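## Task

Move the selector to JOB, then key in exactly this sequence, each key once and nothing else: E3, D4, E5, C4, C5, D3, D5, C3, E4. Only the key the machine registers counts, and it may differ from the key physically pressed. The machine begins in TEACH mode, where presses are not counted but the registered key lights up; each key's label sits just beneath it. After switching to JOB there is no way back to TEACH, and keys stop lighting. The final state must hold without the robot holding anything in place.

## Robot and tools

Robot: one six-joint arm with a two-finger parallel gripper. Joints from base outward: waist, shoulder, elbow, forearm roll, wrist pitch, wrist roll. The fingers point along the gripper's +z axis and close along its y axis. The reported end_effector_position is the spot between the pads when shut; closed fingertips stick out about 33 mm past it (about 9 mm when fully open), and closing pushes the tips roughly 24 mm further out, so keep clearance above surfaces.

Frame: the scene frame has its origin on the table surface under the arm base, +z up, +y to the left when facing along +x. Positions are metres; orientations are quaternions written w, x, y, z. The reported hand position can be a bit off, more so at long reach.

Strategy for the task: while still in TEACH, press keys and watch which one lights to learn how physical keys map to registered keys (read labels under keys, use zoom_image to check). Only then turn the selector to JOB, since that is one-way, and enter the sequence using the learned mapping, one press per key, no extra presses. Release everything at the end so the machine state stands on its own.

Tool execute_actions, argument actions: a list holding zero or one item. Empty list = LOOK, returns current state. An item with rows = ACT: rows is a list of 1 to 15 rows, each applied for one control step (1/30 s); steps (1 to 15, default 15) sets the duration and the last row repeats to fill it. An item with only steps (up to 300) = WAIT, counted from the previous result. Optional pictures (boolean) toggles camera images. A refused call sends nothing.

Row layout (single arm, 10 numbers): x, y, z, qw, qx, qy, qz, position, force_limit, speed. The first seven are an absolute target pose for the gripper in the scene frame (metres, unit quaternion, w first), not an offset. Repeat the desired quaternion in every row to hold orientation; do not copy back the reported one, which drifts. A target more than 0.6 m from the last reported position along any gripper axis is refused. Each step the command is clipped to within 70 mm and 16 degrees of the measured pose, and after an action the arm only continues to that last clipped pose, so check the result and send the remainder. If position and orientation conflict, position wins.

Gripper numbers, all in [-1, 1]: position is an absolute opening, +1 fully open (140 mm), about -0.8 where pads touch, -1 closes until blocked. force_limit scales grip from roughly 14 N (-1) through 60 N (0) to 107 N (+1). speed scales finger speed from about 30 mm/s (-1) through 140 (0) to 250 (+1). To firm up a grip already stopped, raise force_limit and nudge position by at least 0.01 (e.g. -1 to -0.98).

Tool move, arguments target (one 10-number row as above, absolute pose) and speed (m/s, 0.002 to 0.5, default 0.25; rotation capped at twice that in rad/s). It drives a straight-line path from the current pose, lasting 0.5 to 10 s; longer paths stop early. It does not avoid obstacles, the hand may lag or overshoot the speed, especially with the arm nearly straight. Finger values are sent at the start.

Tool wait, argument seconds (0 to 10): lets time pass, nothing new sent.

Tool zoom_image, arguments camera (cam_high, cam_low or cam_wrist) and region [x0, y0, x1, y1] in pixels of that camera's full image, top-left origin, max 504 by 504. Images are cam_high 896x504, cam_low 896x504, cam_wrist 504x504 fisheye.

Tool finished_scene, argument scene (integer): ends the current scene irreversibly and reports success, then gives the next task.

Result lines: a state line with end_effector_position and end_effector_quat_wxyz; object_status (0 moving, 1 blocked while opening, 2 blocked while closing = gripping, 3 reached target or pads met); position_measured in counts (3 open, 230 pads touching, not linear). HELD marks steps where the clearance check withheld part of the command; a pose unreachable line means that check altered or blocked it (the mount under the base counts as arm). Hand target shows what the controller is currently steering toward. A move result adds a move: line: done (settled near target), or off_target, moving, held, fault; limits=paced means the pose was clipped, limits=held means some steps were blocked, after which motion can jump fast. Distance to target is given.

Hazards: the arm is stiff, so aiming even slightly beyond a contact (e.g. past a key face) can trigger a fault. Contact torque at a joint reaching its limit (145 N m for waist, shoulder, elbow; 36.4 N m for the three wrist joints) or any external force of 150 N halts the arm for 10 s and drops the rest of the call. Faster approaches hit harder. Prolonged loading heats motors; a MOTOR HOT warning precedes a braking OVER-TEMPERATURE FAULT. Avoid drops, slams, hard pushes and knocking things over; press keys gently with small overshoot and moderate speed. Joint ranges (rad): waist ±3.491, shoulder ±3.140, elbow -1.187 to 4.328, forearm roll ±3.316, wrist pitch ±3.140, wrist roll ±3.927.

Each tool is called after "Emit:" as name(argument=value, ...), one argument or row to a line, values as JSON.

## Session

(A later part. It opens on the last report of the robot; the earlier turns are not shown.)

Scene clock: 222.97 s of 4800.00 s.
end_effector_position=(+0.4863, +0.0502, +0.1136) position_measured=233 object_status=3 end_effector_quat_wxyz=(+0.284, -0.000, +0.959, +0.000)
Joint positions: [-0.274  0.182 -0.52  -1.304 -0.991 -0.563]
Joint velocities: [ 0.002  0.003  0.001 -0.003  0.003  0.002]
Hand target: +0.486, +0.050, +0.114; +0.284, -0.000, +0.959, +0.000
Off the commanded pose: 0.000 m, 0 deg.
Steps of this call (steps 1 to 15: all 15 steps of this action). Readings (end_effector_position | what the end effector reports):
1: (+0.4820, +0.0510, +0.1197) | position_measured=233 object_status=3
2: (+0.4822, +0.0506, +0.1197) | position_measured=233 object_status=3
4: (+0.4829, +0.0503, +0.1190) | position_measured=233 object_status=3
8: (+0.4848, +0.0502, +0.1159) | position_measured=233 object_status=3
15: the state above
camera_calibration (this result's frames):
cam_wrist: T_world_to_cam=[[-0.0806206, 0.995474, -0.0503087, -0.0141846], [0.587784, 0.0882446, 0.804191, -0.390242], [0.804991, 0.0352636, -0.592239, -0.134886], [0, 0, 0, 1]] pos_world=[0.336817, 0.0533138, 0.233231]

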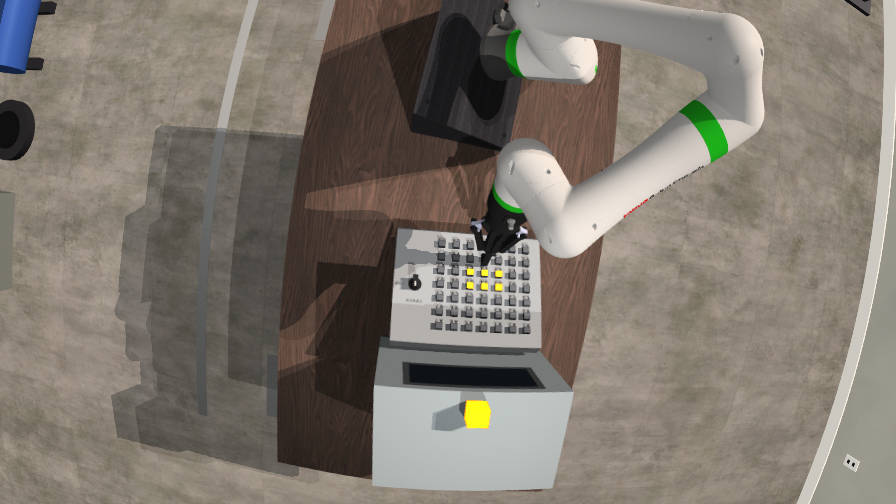

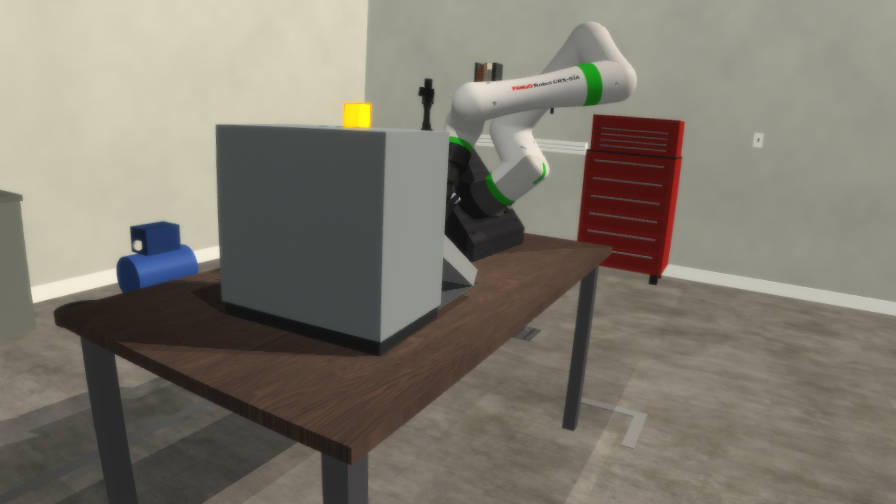

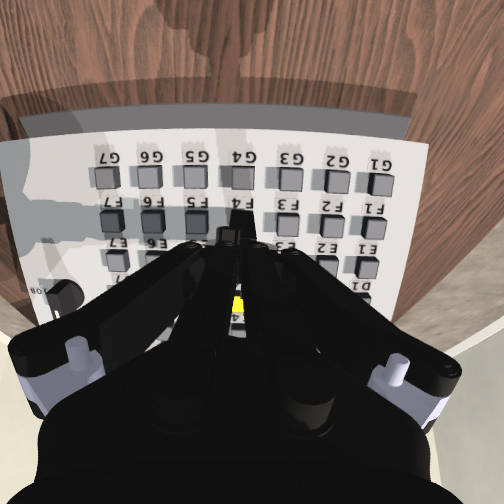

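Emit:
execute_actions(
  actions=[
    {"rows":[[0.4842,0.0502,0.1172,0.284,0,0.959,0,-1,0,0.5],[0.4824,0.0502,0.1197,0.284,0,0.959,0,-1,0,0.5],[0.4818,0.0502,0.1205,0.284,0,0.959,0,-1,0,0.5],[0.4818,0.0502,0.1205,0.284,0,0.959,0,-1,0,0.5],[0.489,0.0504,0.1250,0.284,0,0.959,0,-1,0,0.5],[0.496,0.0507,0.1294,0.284,0,0.959,0,-1,0,0.5],[0.503,0.0509,0.1338,0.284,0,0.959,0,-1,0,0.5],[0.510,0.0512,0.1382,0.284,0,0.959,0,-1,0,0.5],[0.517,0.0514,0.1426,0.284,0,0.959,0,-1,0,0.5],[0.524,0.0517,0.1470,0.284,0,0.959,0,-1,0,0.5],[0.531,0.0519,0.1514,0.284,0,0.959,0,-1,0,0.5],[0.5388,0.0522,0.1559,0.284,0,0.959,0,-1,0,0.5]],"steps":15},
  ],
  pictures=false,
)

Emit:
execute_actions(
  actions=[
    {"rows":[[0.5388,0.0522,0.1559,0.284,0,0.959,0,-1,0,0.5],[0.5394,0.0522,0.1551,0.284,0,0.959,0,-1,0,0.5],[0.5399,0.0522,0.1543,0.284,0,0.959,0,-1,0,0.5],[0.5405,0.0522,0.1534,0.284,0,0.959,0,-1,0,0.5],[0.5410,0.0522,0.1526,0.284,0,0.959,0,-1,0,0.5],[0.5416,0.0522,0.1517,0.284,0,0.959,0,-1,0,0.5],[0.5421,0.0522,0.1509,0.284,0,0.959,0,-1,0,0.5],[0.5426,0.0522,0.1502,0.284,0,0.959,0,-1,0,0.5],[0.5429,0.0522,0.1497,0.284,0,0.959,0,-1,0,0.5],[0.5432,0.0522,0.1492,0.284,0,0.959,0,-1,0,0.5]],"steps":15},
  ],
)

Scene clock: 238.20 s of 4800.00 s.
end_effector_position=(+0.5308, +0.0525, +0.1522) position_measured=233 object_status=3 end_effector_quat_wxyz=(+0.286, -0.001, +0.958, -0.000)
Joint positions: [-0.277  0.207 -0.389 -1.242 -1.022 -0.68 ]
Joint velocities: [ 0.042  0.14   0.372  0.128 -0.048 -0.275]
Hand target: +0.539, +0.052, +0.156; +0.285, -0.000, +0.959, +0.000
Off the commanded pose: 0.009 m, 0 deg.
Steps of this call (steps 1 to 90: nothing new was sent; then 11.73 s passed at rest; steps 91 to 105: all 15 steps of this action). Readings (end_effector_position | what the end effector reports):
91: (+0.4864, +0.0502, +0.1135) | position_measured=233 object_status=3
92: (+0.4861, +0.0503, +0.1145) | position_measured=233 object_status=3
94: (+0.4838, +0.0502, +0.1178) | position_measured=233 object_status=3
98: (+0.4917, +0.0505, +0.1265) | position_measured=233 object_status=3
105: the state above

Scene clock: 238.70 s of 4800.00 s.
end_effector_position=(+0.5431, +0.0522, +0.1493) position_measured=233 object_status=3 end_effector_quat_wxyz=(+0.284, -0.000, +0.959, +0.000)
Joint positions: [-0.26   0.231 -0.36  -1.243 -1.012 -0.693]
Joint velocities: [ 0.004  0.005  0.001 -0.004  0.003  0.003]
Hand target: +0.543, +0.052, +0.149; +0.284, -0.000, +0.959, +0.000
Off the commanded pose: 0.000 m, 0 deg.
Steps of this call (steps 1 to 15: all 15 steps of this action). Readings (end_effector_position | what the end effector reports):
1: (+0.5344, +0.0525, +0.1542) | position_measured=233 object_status=3
2: (+0.5367, +0.0524, +0.1552) | position_measured=233 object_status=3
4: (+0.5387, +0.0524, +0.1548) | position_measured=233 object_status=3
8: (+0.5411, +0.0521, +0.1520) | position_measured=233 object_status=3
15: the state above
camera_calibration (this result's frames):
cam_wrist: T_world_to_cam=[[-0.0804738, 0.995488, -0.0502671, -0.0098593], [0.587703, 0.0881202, 0.804264, -0.452489], [0.805065, 0.03518, -0.592143, -0.159602], [0, 0, 0, 1]] pos_world=[0.393625, 0.055303, 0.268918]

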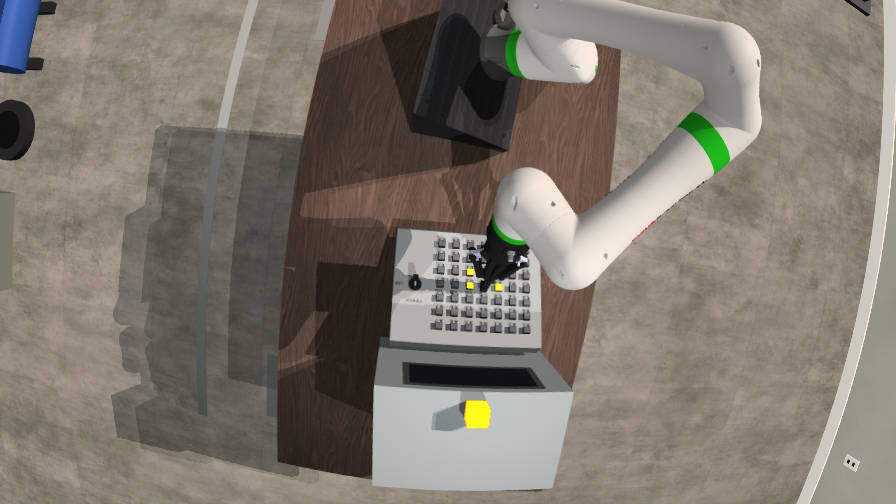

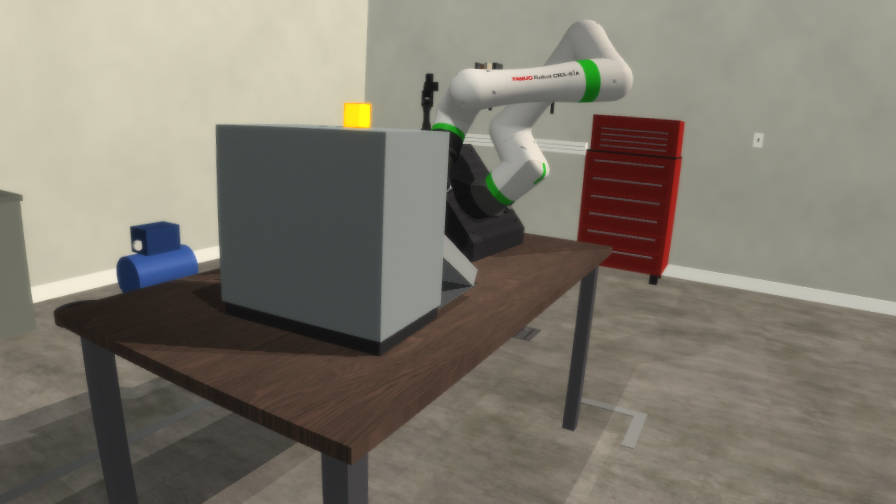

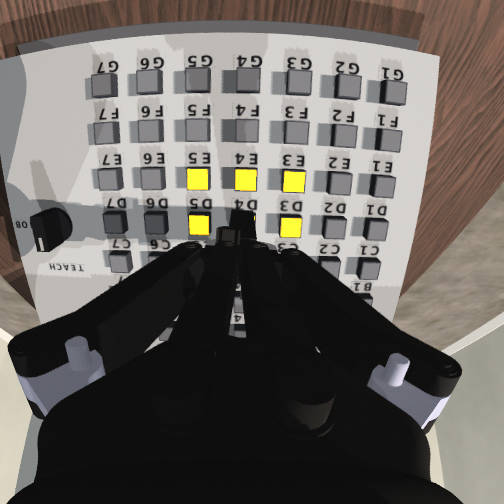

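Emit:
move(
  target=[0.5435,0.0522,0.1487,0.284,0,0.959,0,-1,0,0.5],
  speed=0.005,
)

Scene clock: 246.10 s of 4800.00 s.
end_effector_position=(+0.5435, +0.0522, +0.1487) position_measured=233 object_status=3 end_effector_quat_wxyz=(+0.284, -0.000, +0.959, -0.000)
Joint positions: [-0.259  0.232 -0.36  -1.244 -1.011 -0.692]
Joint velocities: [ 0.     0.002  0.    -0.    -0.     0.001]
Hand target: +0.544, +0.052, +0.149; +0.284, -0.000, +0.959, +0.000
Off the commanded pose: 0.000 m, 0 deg.
After step 90, 3.70 s passed at rest.
move: done
camera_calibration (this result's frames):
cam_wrist: T_world_to_cam=[[-0.0804667, 0.995488, -0.0502885, -0.00986165], [0.587708, 0.0881336, 0.804259, -0.452206], [0.805062, 0.0351611, -0.592148, -0.160257], [0, 0, 0, 1]] pos_world=[0.393988, 0.0553065, 0.268299]

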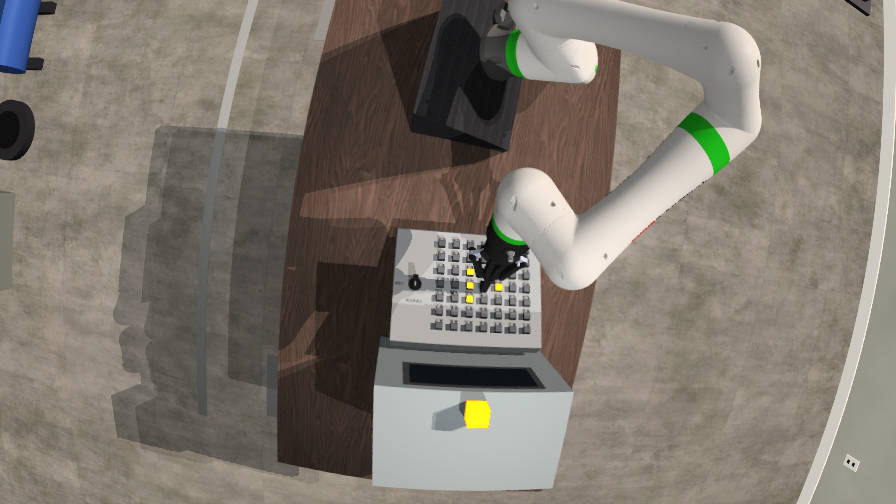

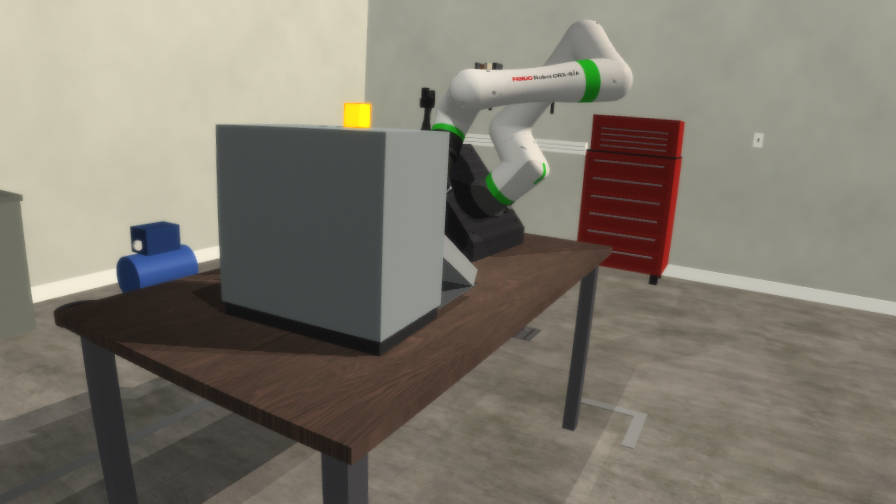

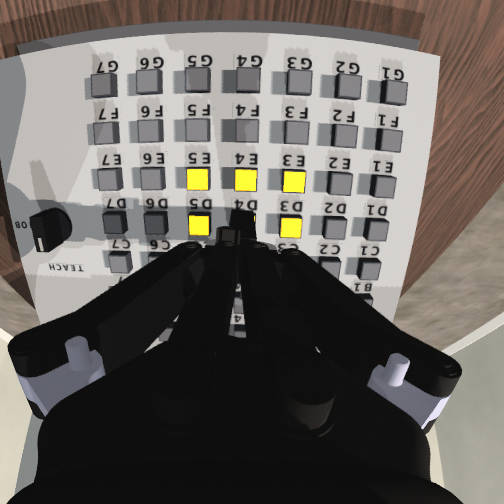

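Emit:
execute_actions(
  actions=[
    {"rows":[[0.5437,0.0522,0.1484,0.284,0,0.959,0,-1,0,0.5]],"steps":8},
  ],
  pictures=false,
)

Emit:
execute_actions(
  actions=[
    {"rows":[[0.5412,0.0522,0.1526,0.284,0,0.959,0,-1,0,0.5],[0.5394,0.0522,0.1551,0.284,0,0.959,0,-1,0,0.5],[0.5394,0.0522,0.1551,0.284,0,0.959,0,-1,0,0.5],[0.5394,0.0522,0.1551,0.284,0,0.959,0,-1,0,0.5],[0.5394,0.0522,0.1551,0.284,0,0.959,0,-1,0,0.5],[0.539,0.059,0.1551,0.284,0,0.959,0,-1,0,0.5],[0.5386,0.066,0.1551,0.284,0,0.959,0,-1,0,0.5],[0.5382,0.073,0.1551,0.284,0,0.959,0,-1,0,0.5],[0.5378,0.080,0.1551,0.284,0,0.959,0,-1,0,0.5],[0.5374,0.0859,0.1551,0.284,0,0.959,0,-1,0,0.5]],"steps":15},
  ],
  pictures=false,
)

Emit:
execute_actions(
  actions=[
    {"rows":[[0.5374,0.0859,0.1551,0.284,0,0.959,0,-1,0,0.5],[0.5379,0.0859,0.1543,0.284,0,0.959,0,-1,0,0.5],[0.5385,0.0859,0.1534,0.284,0,0.959,0,-1,0,0.5],[0.5390,0.0859,0.1526,0.284,0,0.959,0,-1,0,0.5],[0.5396,0.0859,0.1517,0.284,0,0.959,0,-1,0,0.5],[0.5401,0.0859,0.1509,0.284,0,0.959,0,-1,0,0.5],[0.5406,0.0859,0.1502,0.284,0,0.959,0,-1,0,0.5],[0.5409,0.0859,0.1497,0.284,0,0.959,0,-1,0,0.5],[0.5412,0.0859,0.1492,0.284,0,0.959,0,-1,0,0.5],[0.5415,0.0859,0.1487,0.284,0,0.959,0,-1,0,0.5]],"steps":15},
  ],
)

Scene clock: 260.53 s of 4800.00 s.
end_effector_position=(+0.5437, +0.0522, +0.1484) position_measured=233 object_status=3 end_effector_quat_wxyz=(+0.284, -0.000, +0.959, -0.000)
Joint positions: [-0.258  0.233 -0.36  -1.244 -1.01  -0.692]
Joint velocities: [ 0.001  0.001  0.001 -0.001  0.001  0.001]
Hand target: +0.544, +0.052, +0.148; +0.284, -0.000, +0.959, +0.000
Off the commanded pose: 0.000 m, 0 deg.
Steps of this call (steps 1 to 90: nothing new was sent; then 11.17 s passed at rest; steps 91 to 98: all 8 steps of this action). Readings (end_effector_position | what the end effector reports):
91: (+0.5435, +0.0522, +0.1487) | position_measured=233 object_status=3
92: (+0.5436, +0.0522, +0.1486) | position_measured=233 object_status=3
94: (+0.5436, +0.0522, +0.1485) | position_measured=233 object_status=3
98: the state above

Scene clock: 261.03 s of 4800.00 s.
end_effector_position=(+0.5376, +0.0846, +0.1551) position_measured=233 object_status=3 end_effector_quat_wxyz=(+0.284, -0.000, +0.959, +0.001)
Joint positions: [-0.218  0.14  -0.385 -1.22  -1.001 -0.779]
Joint velocities: [ 0.07  -0.091 -0.018  0.044  0.043 -0.123]
Hand target: +0.537, +0.086, +0.155; +0.284, -0.000, +0.959, +0.000
Off the commanded pose: 0.001 m, 0 deg.
Steps of this call (steps 1 to 15: all 15 steps of this action). Readings (end_effector_position | what the end effector reports):
1: (+0.5437, +0.0522, +0.1484) | position_measured=233 object_status=3
2: (+0.5433, +0.0524, +0.1494) | position_measured=233 object_status=3
4: (+0.5411, +0.0523, +0.1529) | position_measured=233 object_status=3
8: (+0.5393, +0.0571, +0.1549) | position_measured=233 object_status=3
15: the state above

Scene clock: 261.53 s of 4800.00 s.
end_effector_position=(+0.5414, +0.0859, +0.1488) position_measured=233 object_status=3 end_effector_quat_wxyz=(+0.284, -0.000, +0.959, +0.000)
Joint positions: [-0.201  0.148 -0.383 -1.226 -0.985 -0.78 ]
Joint velocities: [ 0.001  0.002  0.001 -0.001  0.003  0.002]
Hand target: +0.542, +0.086, +0.149; +0.284, -0.000, +0.959, +0.000
Off the commanded pose: 0.000 m, 0 deg.
Steps of this call (steps 1 to 15: all 15 steps of this action). Readings (end_effector_position | what the end effector reports):
1: (+0.5375, +0.0852, +0.1551) | position_measured=233 object_status=3
2: (+0.5375, +0.0855, +0.1550) | position_measured=233 object_status=3
4: (+0.5378, +0.0857, +0.1543) | position_measured=233 object_status=3
8: (+0.5397, +0.0858, +0.1513) | position_measured=233 object_status=3
15: the state above
camera_calibration (this result's frames):
cam_wrist: T_world_to_cam=[[-0.0805114, 0.995484, -0.0502846, -0.0435473], [0.58775, 0.0881588, 0.804225, -0.454052], [0.805027, 0.0351945, -0.592194, -0.159688], [0, 0, 0, 1]] pos_world=[0.391916, 0.0889995, 0.268404]

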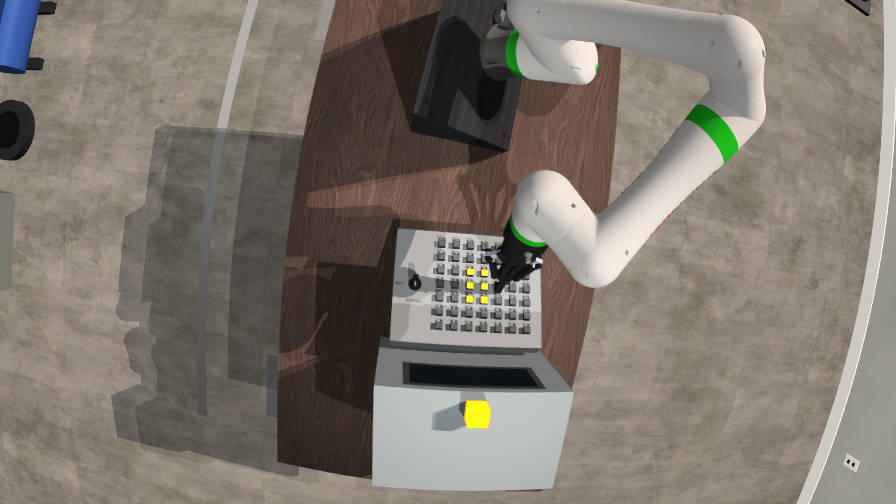

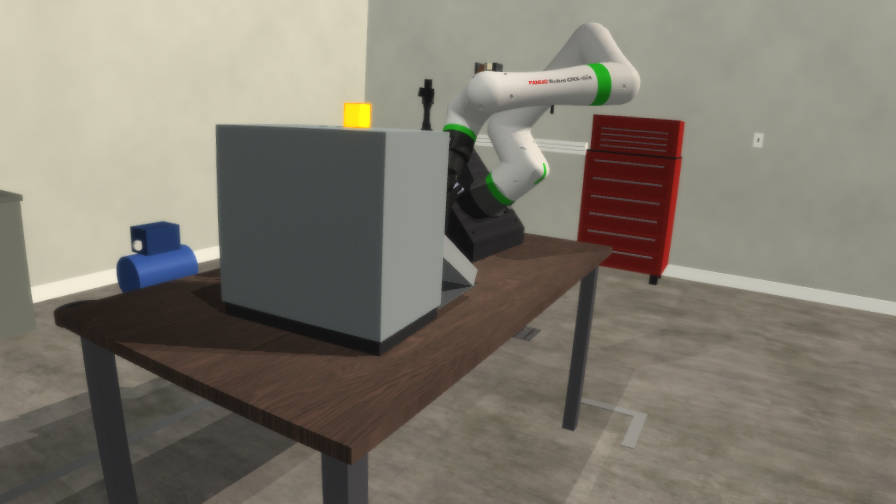

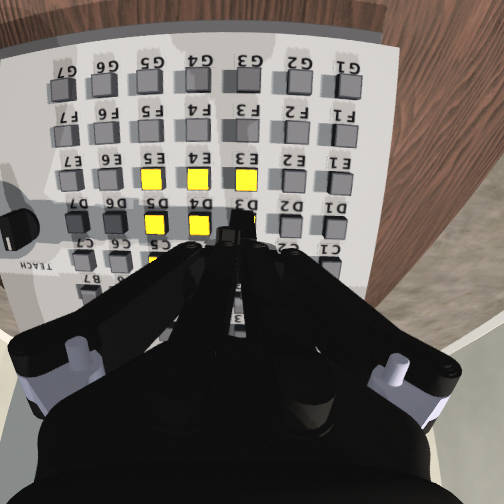

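Emit:
execute_actions(
  actions=[
    {"rows":[[0.5392,0.0859,0.1526,0.284,0,0.959,0,-1,0,0.5],[0.5374,0.0859,0.1551,0.284,0,0.959,0,-1,0,0.5],[0.5374,0.0859,0.1551,0.284,0,0.959,0,-1,0,0.5],[0.5374,0.0859,0.1551,0.284,0,0.959,0,-1,0,0.5],[0.5374,0.0859,0.1551,0.284,0,0.959,0,-1,0,0.5],[0.537,0.093,0.1551,0.284,0,0.959,0,-1,0,0.5],[0.5366,0.100,0.1551,0.284,0,0.959,0,-1,0,0.5],[0.5362,0.107,0.1551,0.284,0,0.959,0,-1,0,0.5],[0.5358,0.114,0.1551,0.284,0,0.959,0,-1,0,0.5],[0.5354,0.1196,0.1551,0.284,0,0.959,0,-1,0,0.5]],"steps":15},
  ],
  pictures=false,
)

Emit:
execute_actions(
  actions=[
    {"rows":[[0.5354,0.1196,0.1551,0.284,0,0.959,0,-1,0,0.5],[0.5359,0.1196,0.1543,0.284,0,0.959,0,-1,0,0.5],[0.5365,0.1196,0.1534,0.284,0,0.959,0,-1,0,0.5],[0.5370,0.1196,0.1526,0.284,0,0.959,0,-1,0,0.5],[0.5376,0.1196,0.1517,0.284,0,0.959,0,-1,0,0.5],[0.5381,0.1196,0.1509,0.284,0,0.959,0,-1,0,0.5],[0.5386,0.1196,0.1502,0.284,0,0.959,0,-1,0,0.5],[0.5389,0.1196,0.1497,0.284,0,0.959,0,-1,0,0.5],[0.5393,0.1196,0.1491,0.284,0,0.959,0,-1,0,0.5]],"steps":15},
  ],
)

Scene clock: 274.63 s of 4800.00 s.
end_effector_position=(+0.5356, +0.1184, +0.1551) position_measured=233 object_status=3 end_effector_quat_wxyz=(+0.284, -0.001, +0.959, +0.001)
Joint positions: [-0.155  0.058 -0.402 -1.196 -0.972 -0.876]
Joint velocities: [ 0.076 -0.082 -0.01   0.055  0.047 -0.128]
Hand target: +0.535, +0.120, +0.155; +0.284, -0.000, +0.959, +0.000
Off the commanded pose: 0.001 m, 0 deg.
Steps of this call (steps 1 to 90: nothing new was sent; then 9.60 s passed at rest; steps 91 to 105: all 15 steps of this action). Readings (end_effector_position | what the end effector reports):
91: (+0.5415, +0.0859, +0.1488) | position_measured=233 object_status=3
92: (+0.5411, +0.0861, +0.1498) | position_measured=233 object_status=3
94: (+0.5390, +0.0860, +0.1531) | position_measured=233 object_status=3
98: (+0.5373, +0.0909, +0.1549) | position_measured=233 object_status=3
105: the state above

Scene clock: 275.13 s of 4800.00 s.
end_effector_position=(+0.5393, +0.1196, +0.1492) position_measured=233 object_status=3 end_effector_quat_wxyz=(+0.284, -0.000, +0.959, +0.000)
Joint positions: [-0.138  0.066 -0.399 -1.201 -0.956 -0.878]
Joint velocities: [ 0.002  0.     0.001 -0.001  0.002  0.   ]
Hand target: +0.539, +0.120, +0.149; +0.284, -0.000, +0.959, +0.000
Off the commanded pose: 0.000 m, 0 deg.
Steps of this call (steps 1 to 15: all 15 steps of this action). Readings (end_effector_position | what the end effector reports):
1: (+0.5355, +0.1190, +0.1551) | position_measured=233 object_status=3
2: (+0.5355, +0.1192, +0.1551) | position_measured=233 object_status=3
4: (+0.5358, +0.1195, +0.1543) | position_measured=233 object_status=3
8: (+0.5377, +0.1195, +0.1513) | position_measured=233 object_status=3
15: the state above
camera_calibration (this result's frames):
cam_wrist: T_world_to_cam=[[-0.0804795, 0.995488, -0.0502746, -0.077267], [0.587714, 0.0881301, 0.804255, -0.456026], [0.805056, 0.035179, -0.592154, -0.158936], [0, 0, 0, 1]] pos_world=[0.389747, 0.122699, 0.268762]

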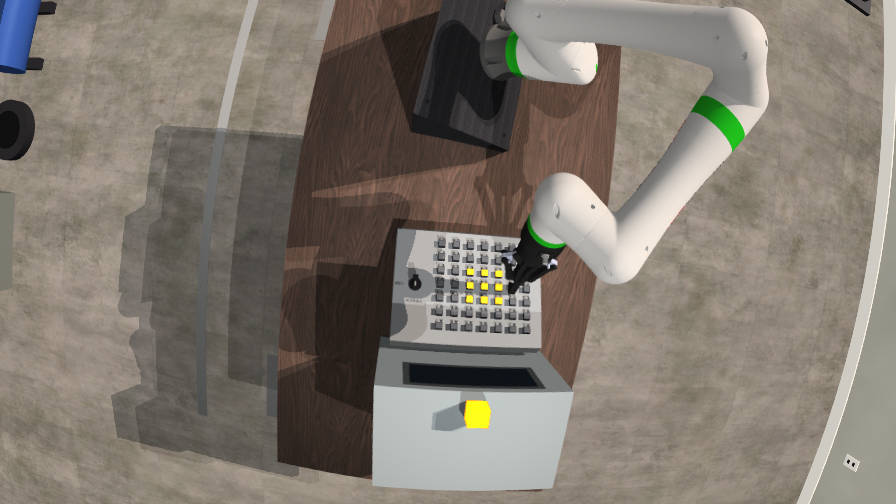

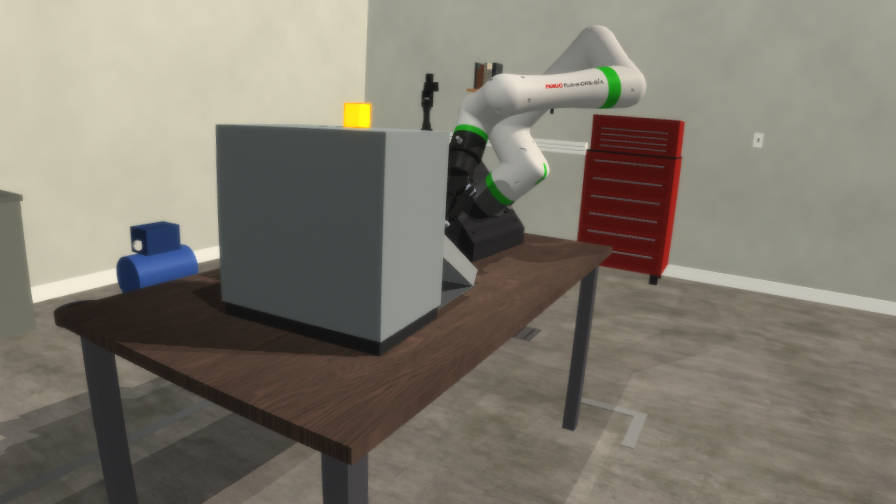

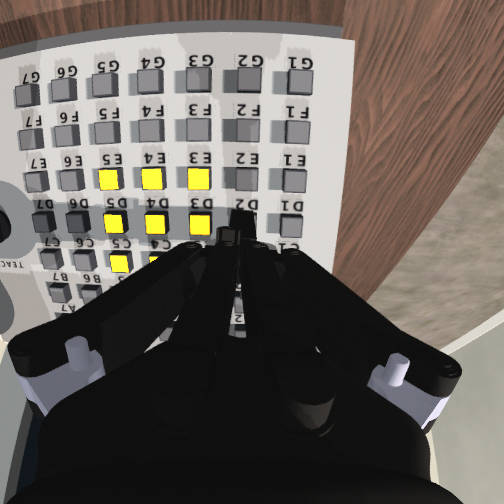

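Emit:
move(
  target=[0.520,0.1196,0.179,0.284,0,0.959,0,-1,0,0.5],
  speed=0.06,
)

Emit:
move(
  target=[0.5218,-0.1045,0.1966,0.284,0,0.959,0,0.3,0,0.5],
  speed=0.3,
)

Emit:
zoom_image(
  camera="cam_wrist",
  region=[130, 130, 370, 330],
)

Scene clock: 292.07 s of 4800.00 s.
end_effector_position=(+0.5200, +0.1196, +0.1789) position_measured=233 object_status=3 end_effector_quat_wxyz=(+0.284, +0.000, +0.959, -0.000)
Joint positions: [-0.202  0.007 -0.411 -1.16  -1.027 -0.904]
Joint velocities: [-0.002 -0.003  0.001  0.001 -0.002  0.   ]
Hand target: +0.520, +0.120, +0.179; +0.284, +0.000, +0.959, -0.000
Off the commanded pose: 0.000 m, 0 deg.
After step 90, 13.03 s passed at rest.
move: done
camera_calibration (this result's frames):
cam_wrist: T_world_to_cam=[[-0.0802938, 0.995499, -0.0503398, -0.0773923], [0.587737, 0.0880736, 0.804244, -0.468576], [0.805058, 0.0349892, -0.592164, -0.125783], [0, 0, 0, 1]] pos_world=[0.370447, 0.122714, 0.298469]

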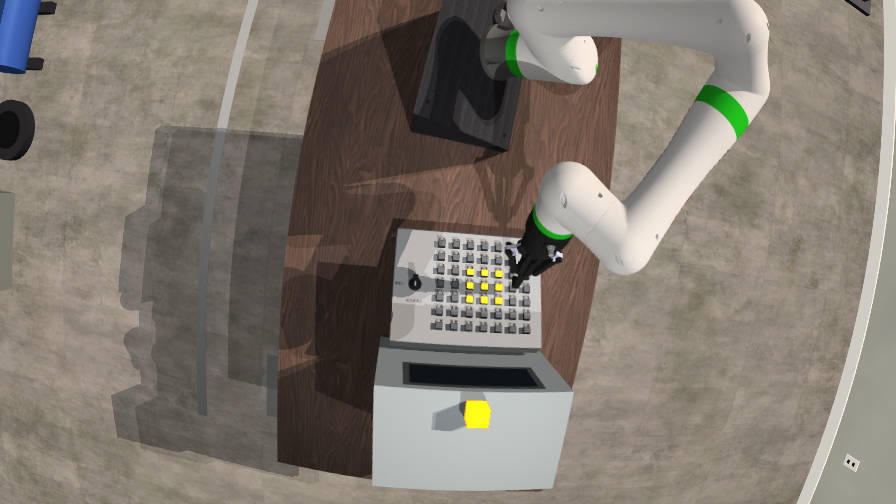

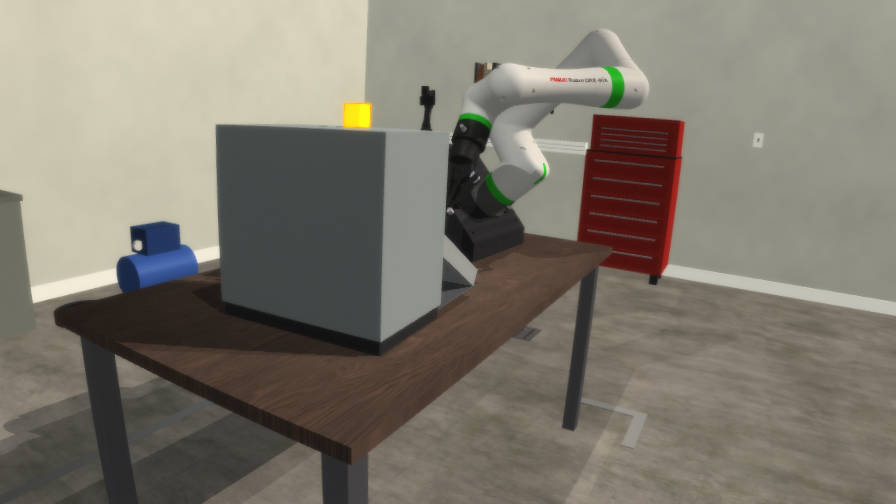

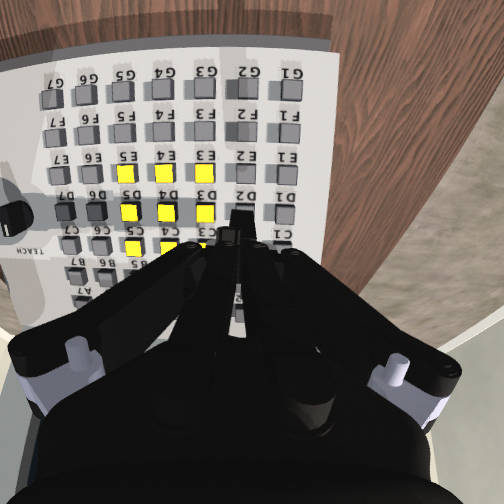

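Scene clock: 293.37 s of 4800.00 s.
end_effector_position=(+0.5213, -0.1046, +0.1965) position_measured=91 object_status=3 end_effector_quat_wxyz=(+0.283, +0.000, +0.959, -0.000)
Joint positions: [-0.549  0.556 -0.189 -1.176 -1.171 -0.444]
Joint velocities: [-0.     0.001  0.001  0.001 -0.001 -0.001]
Hand target: +0.521, -0.105, +0.196; +0.283, +0.000, +0.959, -0.000
Off the commanded pose: 0.001 m, 0 deg.
move: done
camera_calibration (this result's frames):
cam_wrist: T_world_to_cam=[[-0.0799921, 0.995496, -0.0508879, 0.146759], [0.589191, 0.0883991, 0.803144, -0.464281], [0.804025, 0.0342625, -0.593608, -0.107822], [0, 0, 0, 1]] pos_world=[0.371981, -0.101362, 0.316348]

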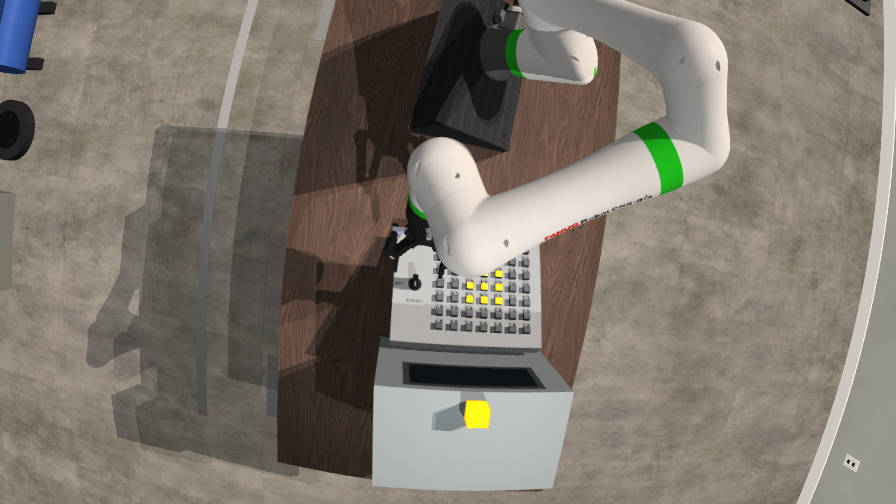

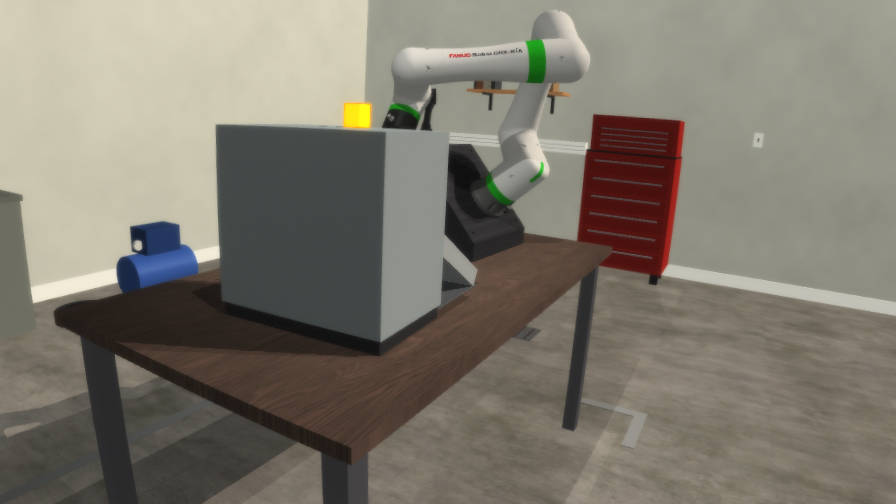

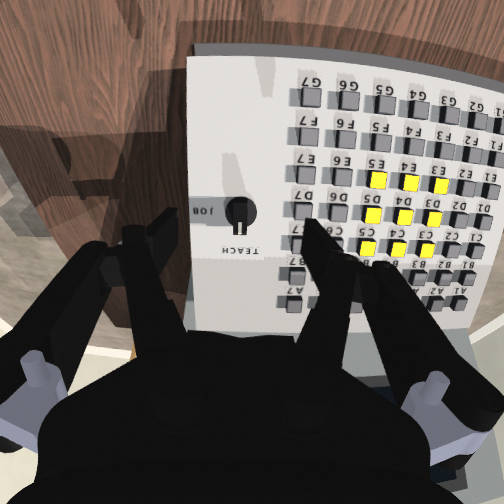

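Region (130, 130, 370, 330) of cam_wrist's 504x504 image, scaled by 2.100, with more detail than that image has.

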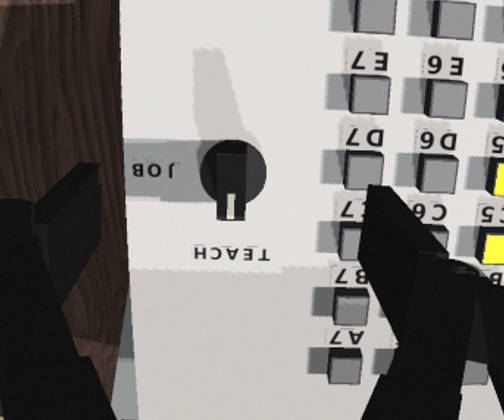

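Emit:
move(
  target=[0.5327,-0.109,0.1803,0.284,0,0.959,0,-0.2,-1,0.5],
  speed=0.05,
)

Emit:
zoom_image(
  camera="cam_wrist",
  region=[130, 130, 370, 330],
)

Scene clock: 328.13 s of 4800.00 s.
end_effector_position=(+0.5327, -0.1090, +0.1804) position_measured=154 object_status=3 end_effector_quat_wxyz=(+0.284, -0.000, +0.959, +0.000)
Joint positions: [-0.523  0.59  -0.178 -1.202 -1.146 -0.427]
Joint velocities: [ 0.001 -0.    -0.001  0.     0.001 -0.   ]
Hand target: +0.533, -0.109, +0.180; +0.284, -0.000, +0.959, +0.000
Off the commanded pose: 0.000 m, 0 deg.
After step 90, 31.00 s passed at rest.
move: done
camera_calibration (this result's frames):
cam_wrist: T_world_to_cam=[[-0.0805109, 0.995485, -0.0502692, 0.151351], [0.587713, 0.0881444, 0.804253, -0.457116], [0.805053, 0.0352073, -0.592157, -0.127151], [0, 0, 0, 1]] pos_world=[0.383202, -0.105899, 0.299952]

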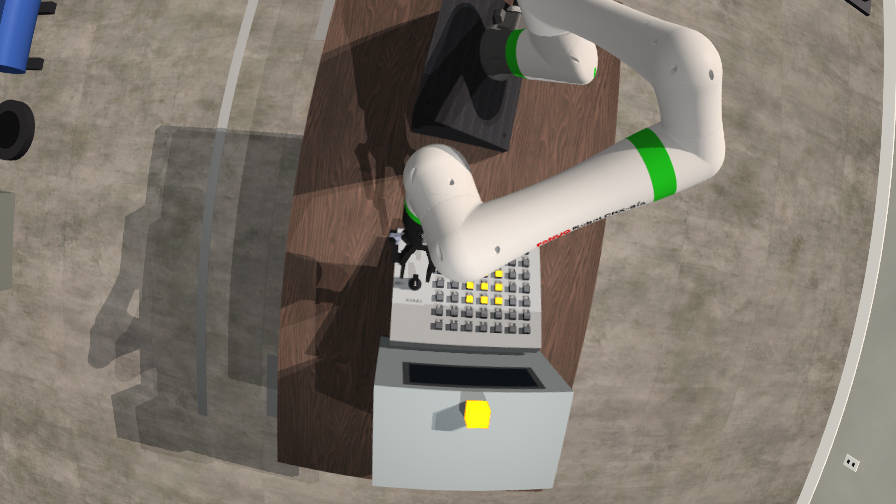

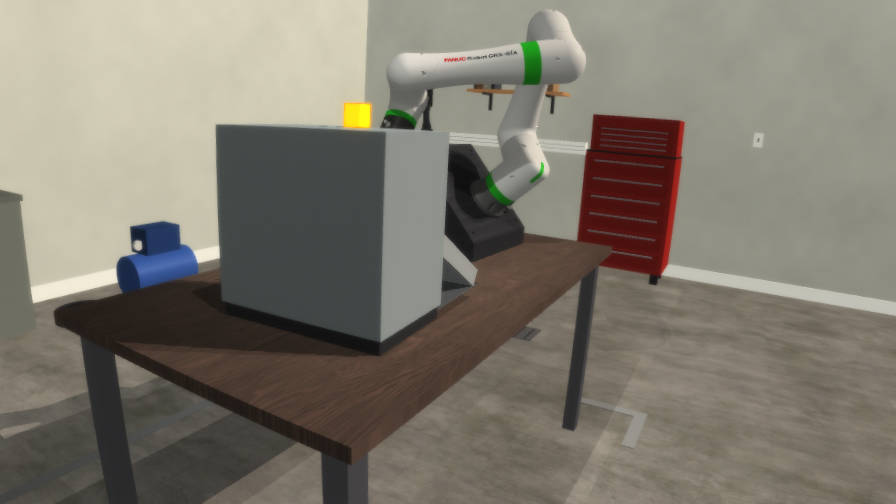

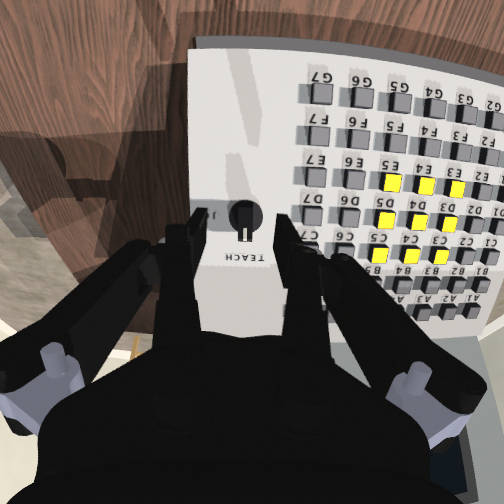

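Region (130, 130, 370, 330) of cam_wrist's 504x504 image, scaled by 2.100, with more detail than that image has.

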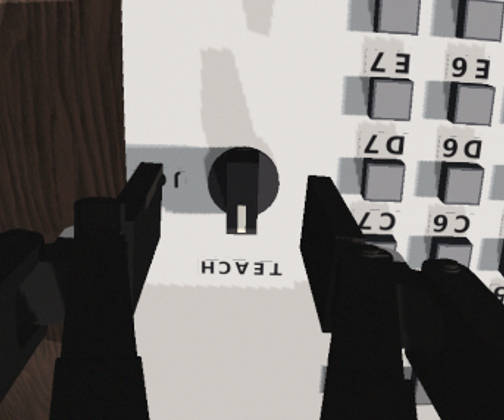

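Emit:
move(
  target=[0.5436,-0.1065,0.1635,0.284,0,0.959,0,-0.2,-1,0.5],
  speed=0.03,
)

Emit:
zoom_image(
  camera="cam_wrist",
  region=[130, 130, 370, 330],
)

Scene clock: 335.07 s of 4800.00 s.
end_effector_position=(+0.5436, -0.1065, +0.1636) position_measured=154 object_status=3 end_effector_quat_wxyz=(+0.284, -0.000, +0.959, +0.000)
Joint positions: [-0.49   0.608 -0.175 -1.228 -1.118 -0.42 ]
Joint velocities: [ 0.002  0.002  0.001 -0.001  0.001  0.   ]
Hand target: +0.544, -0.106, +0.164; +0.284, -0.000, +0.959, +0.000
Off the commanded pose: 0.000 m, 0 deg.
After step 90, 3.00 s passed at rest.
move: done
camera_calibration (this result's frames):
cam_wrist: T_world_to_cam=[[-0.0805173, 0.995486, -0.0502548, 0.148912], [0.587683, 0.0881352, 0.804277, -0.450224], [0.805075, 0.0352243, -0.592126, -0.145978], [0, 0, 0, 1]] pos_world=[0.394103, -0.103418, 0.283151]

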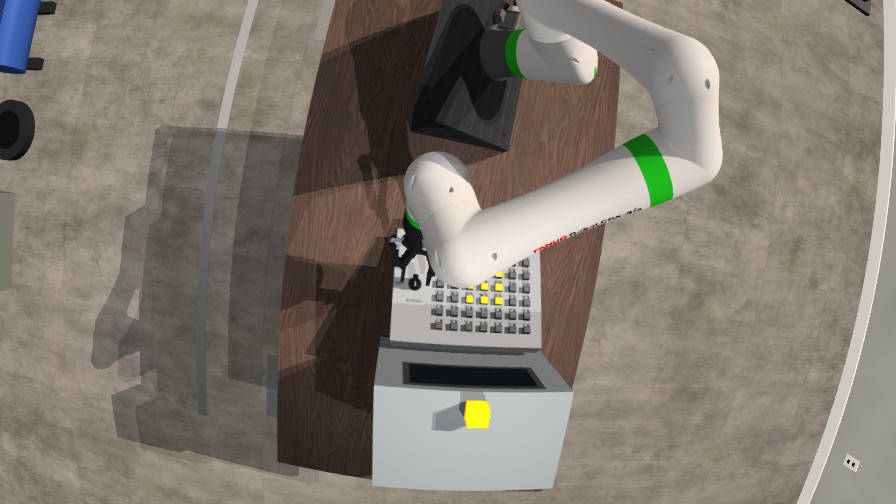

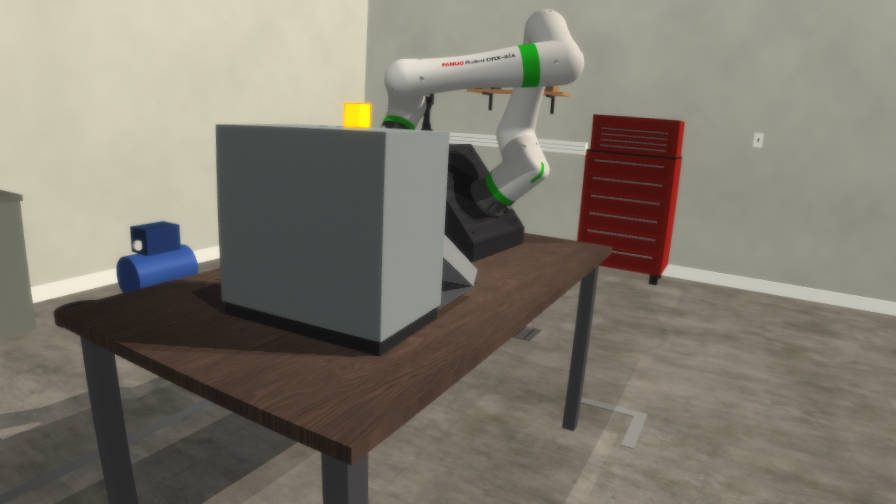

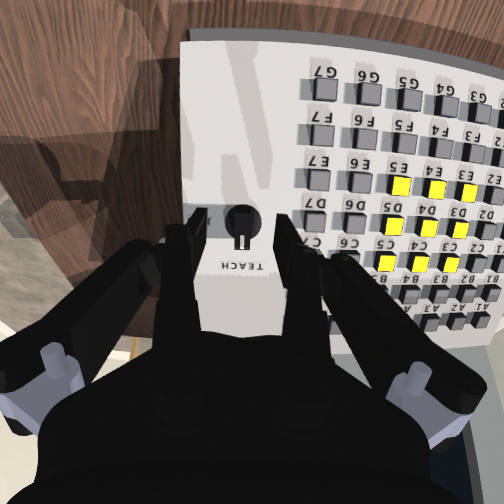

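Region (130, 130, 370, 330) of cam_wrist's 504x504 image, scaled by 2.100, with more detail than that image has.

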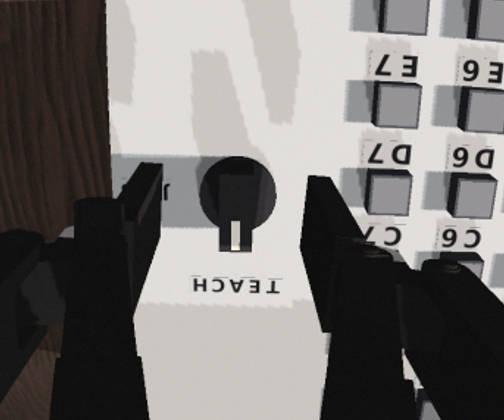

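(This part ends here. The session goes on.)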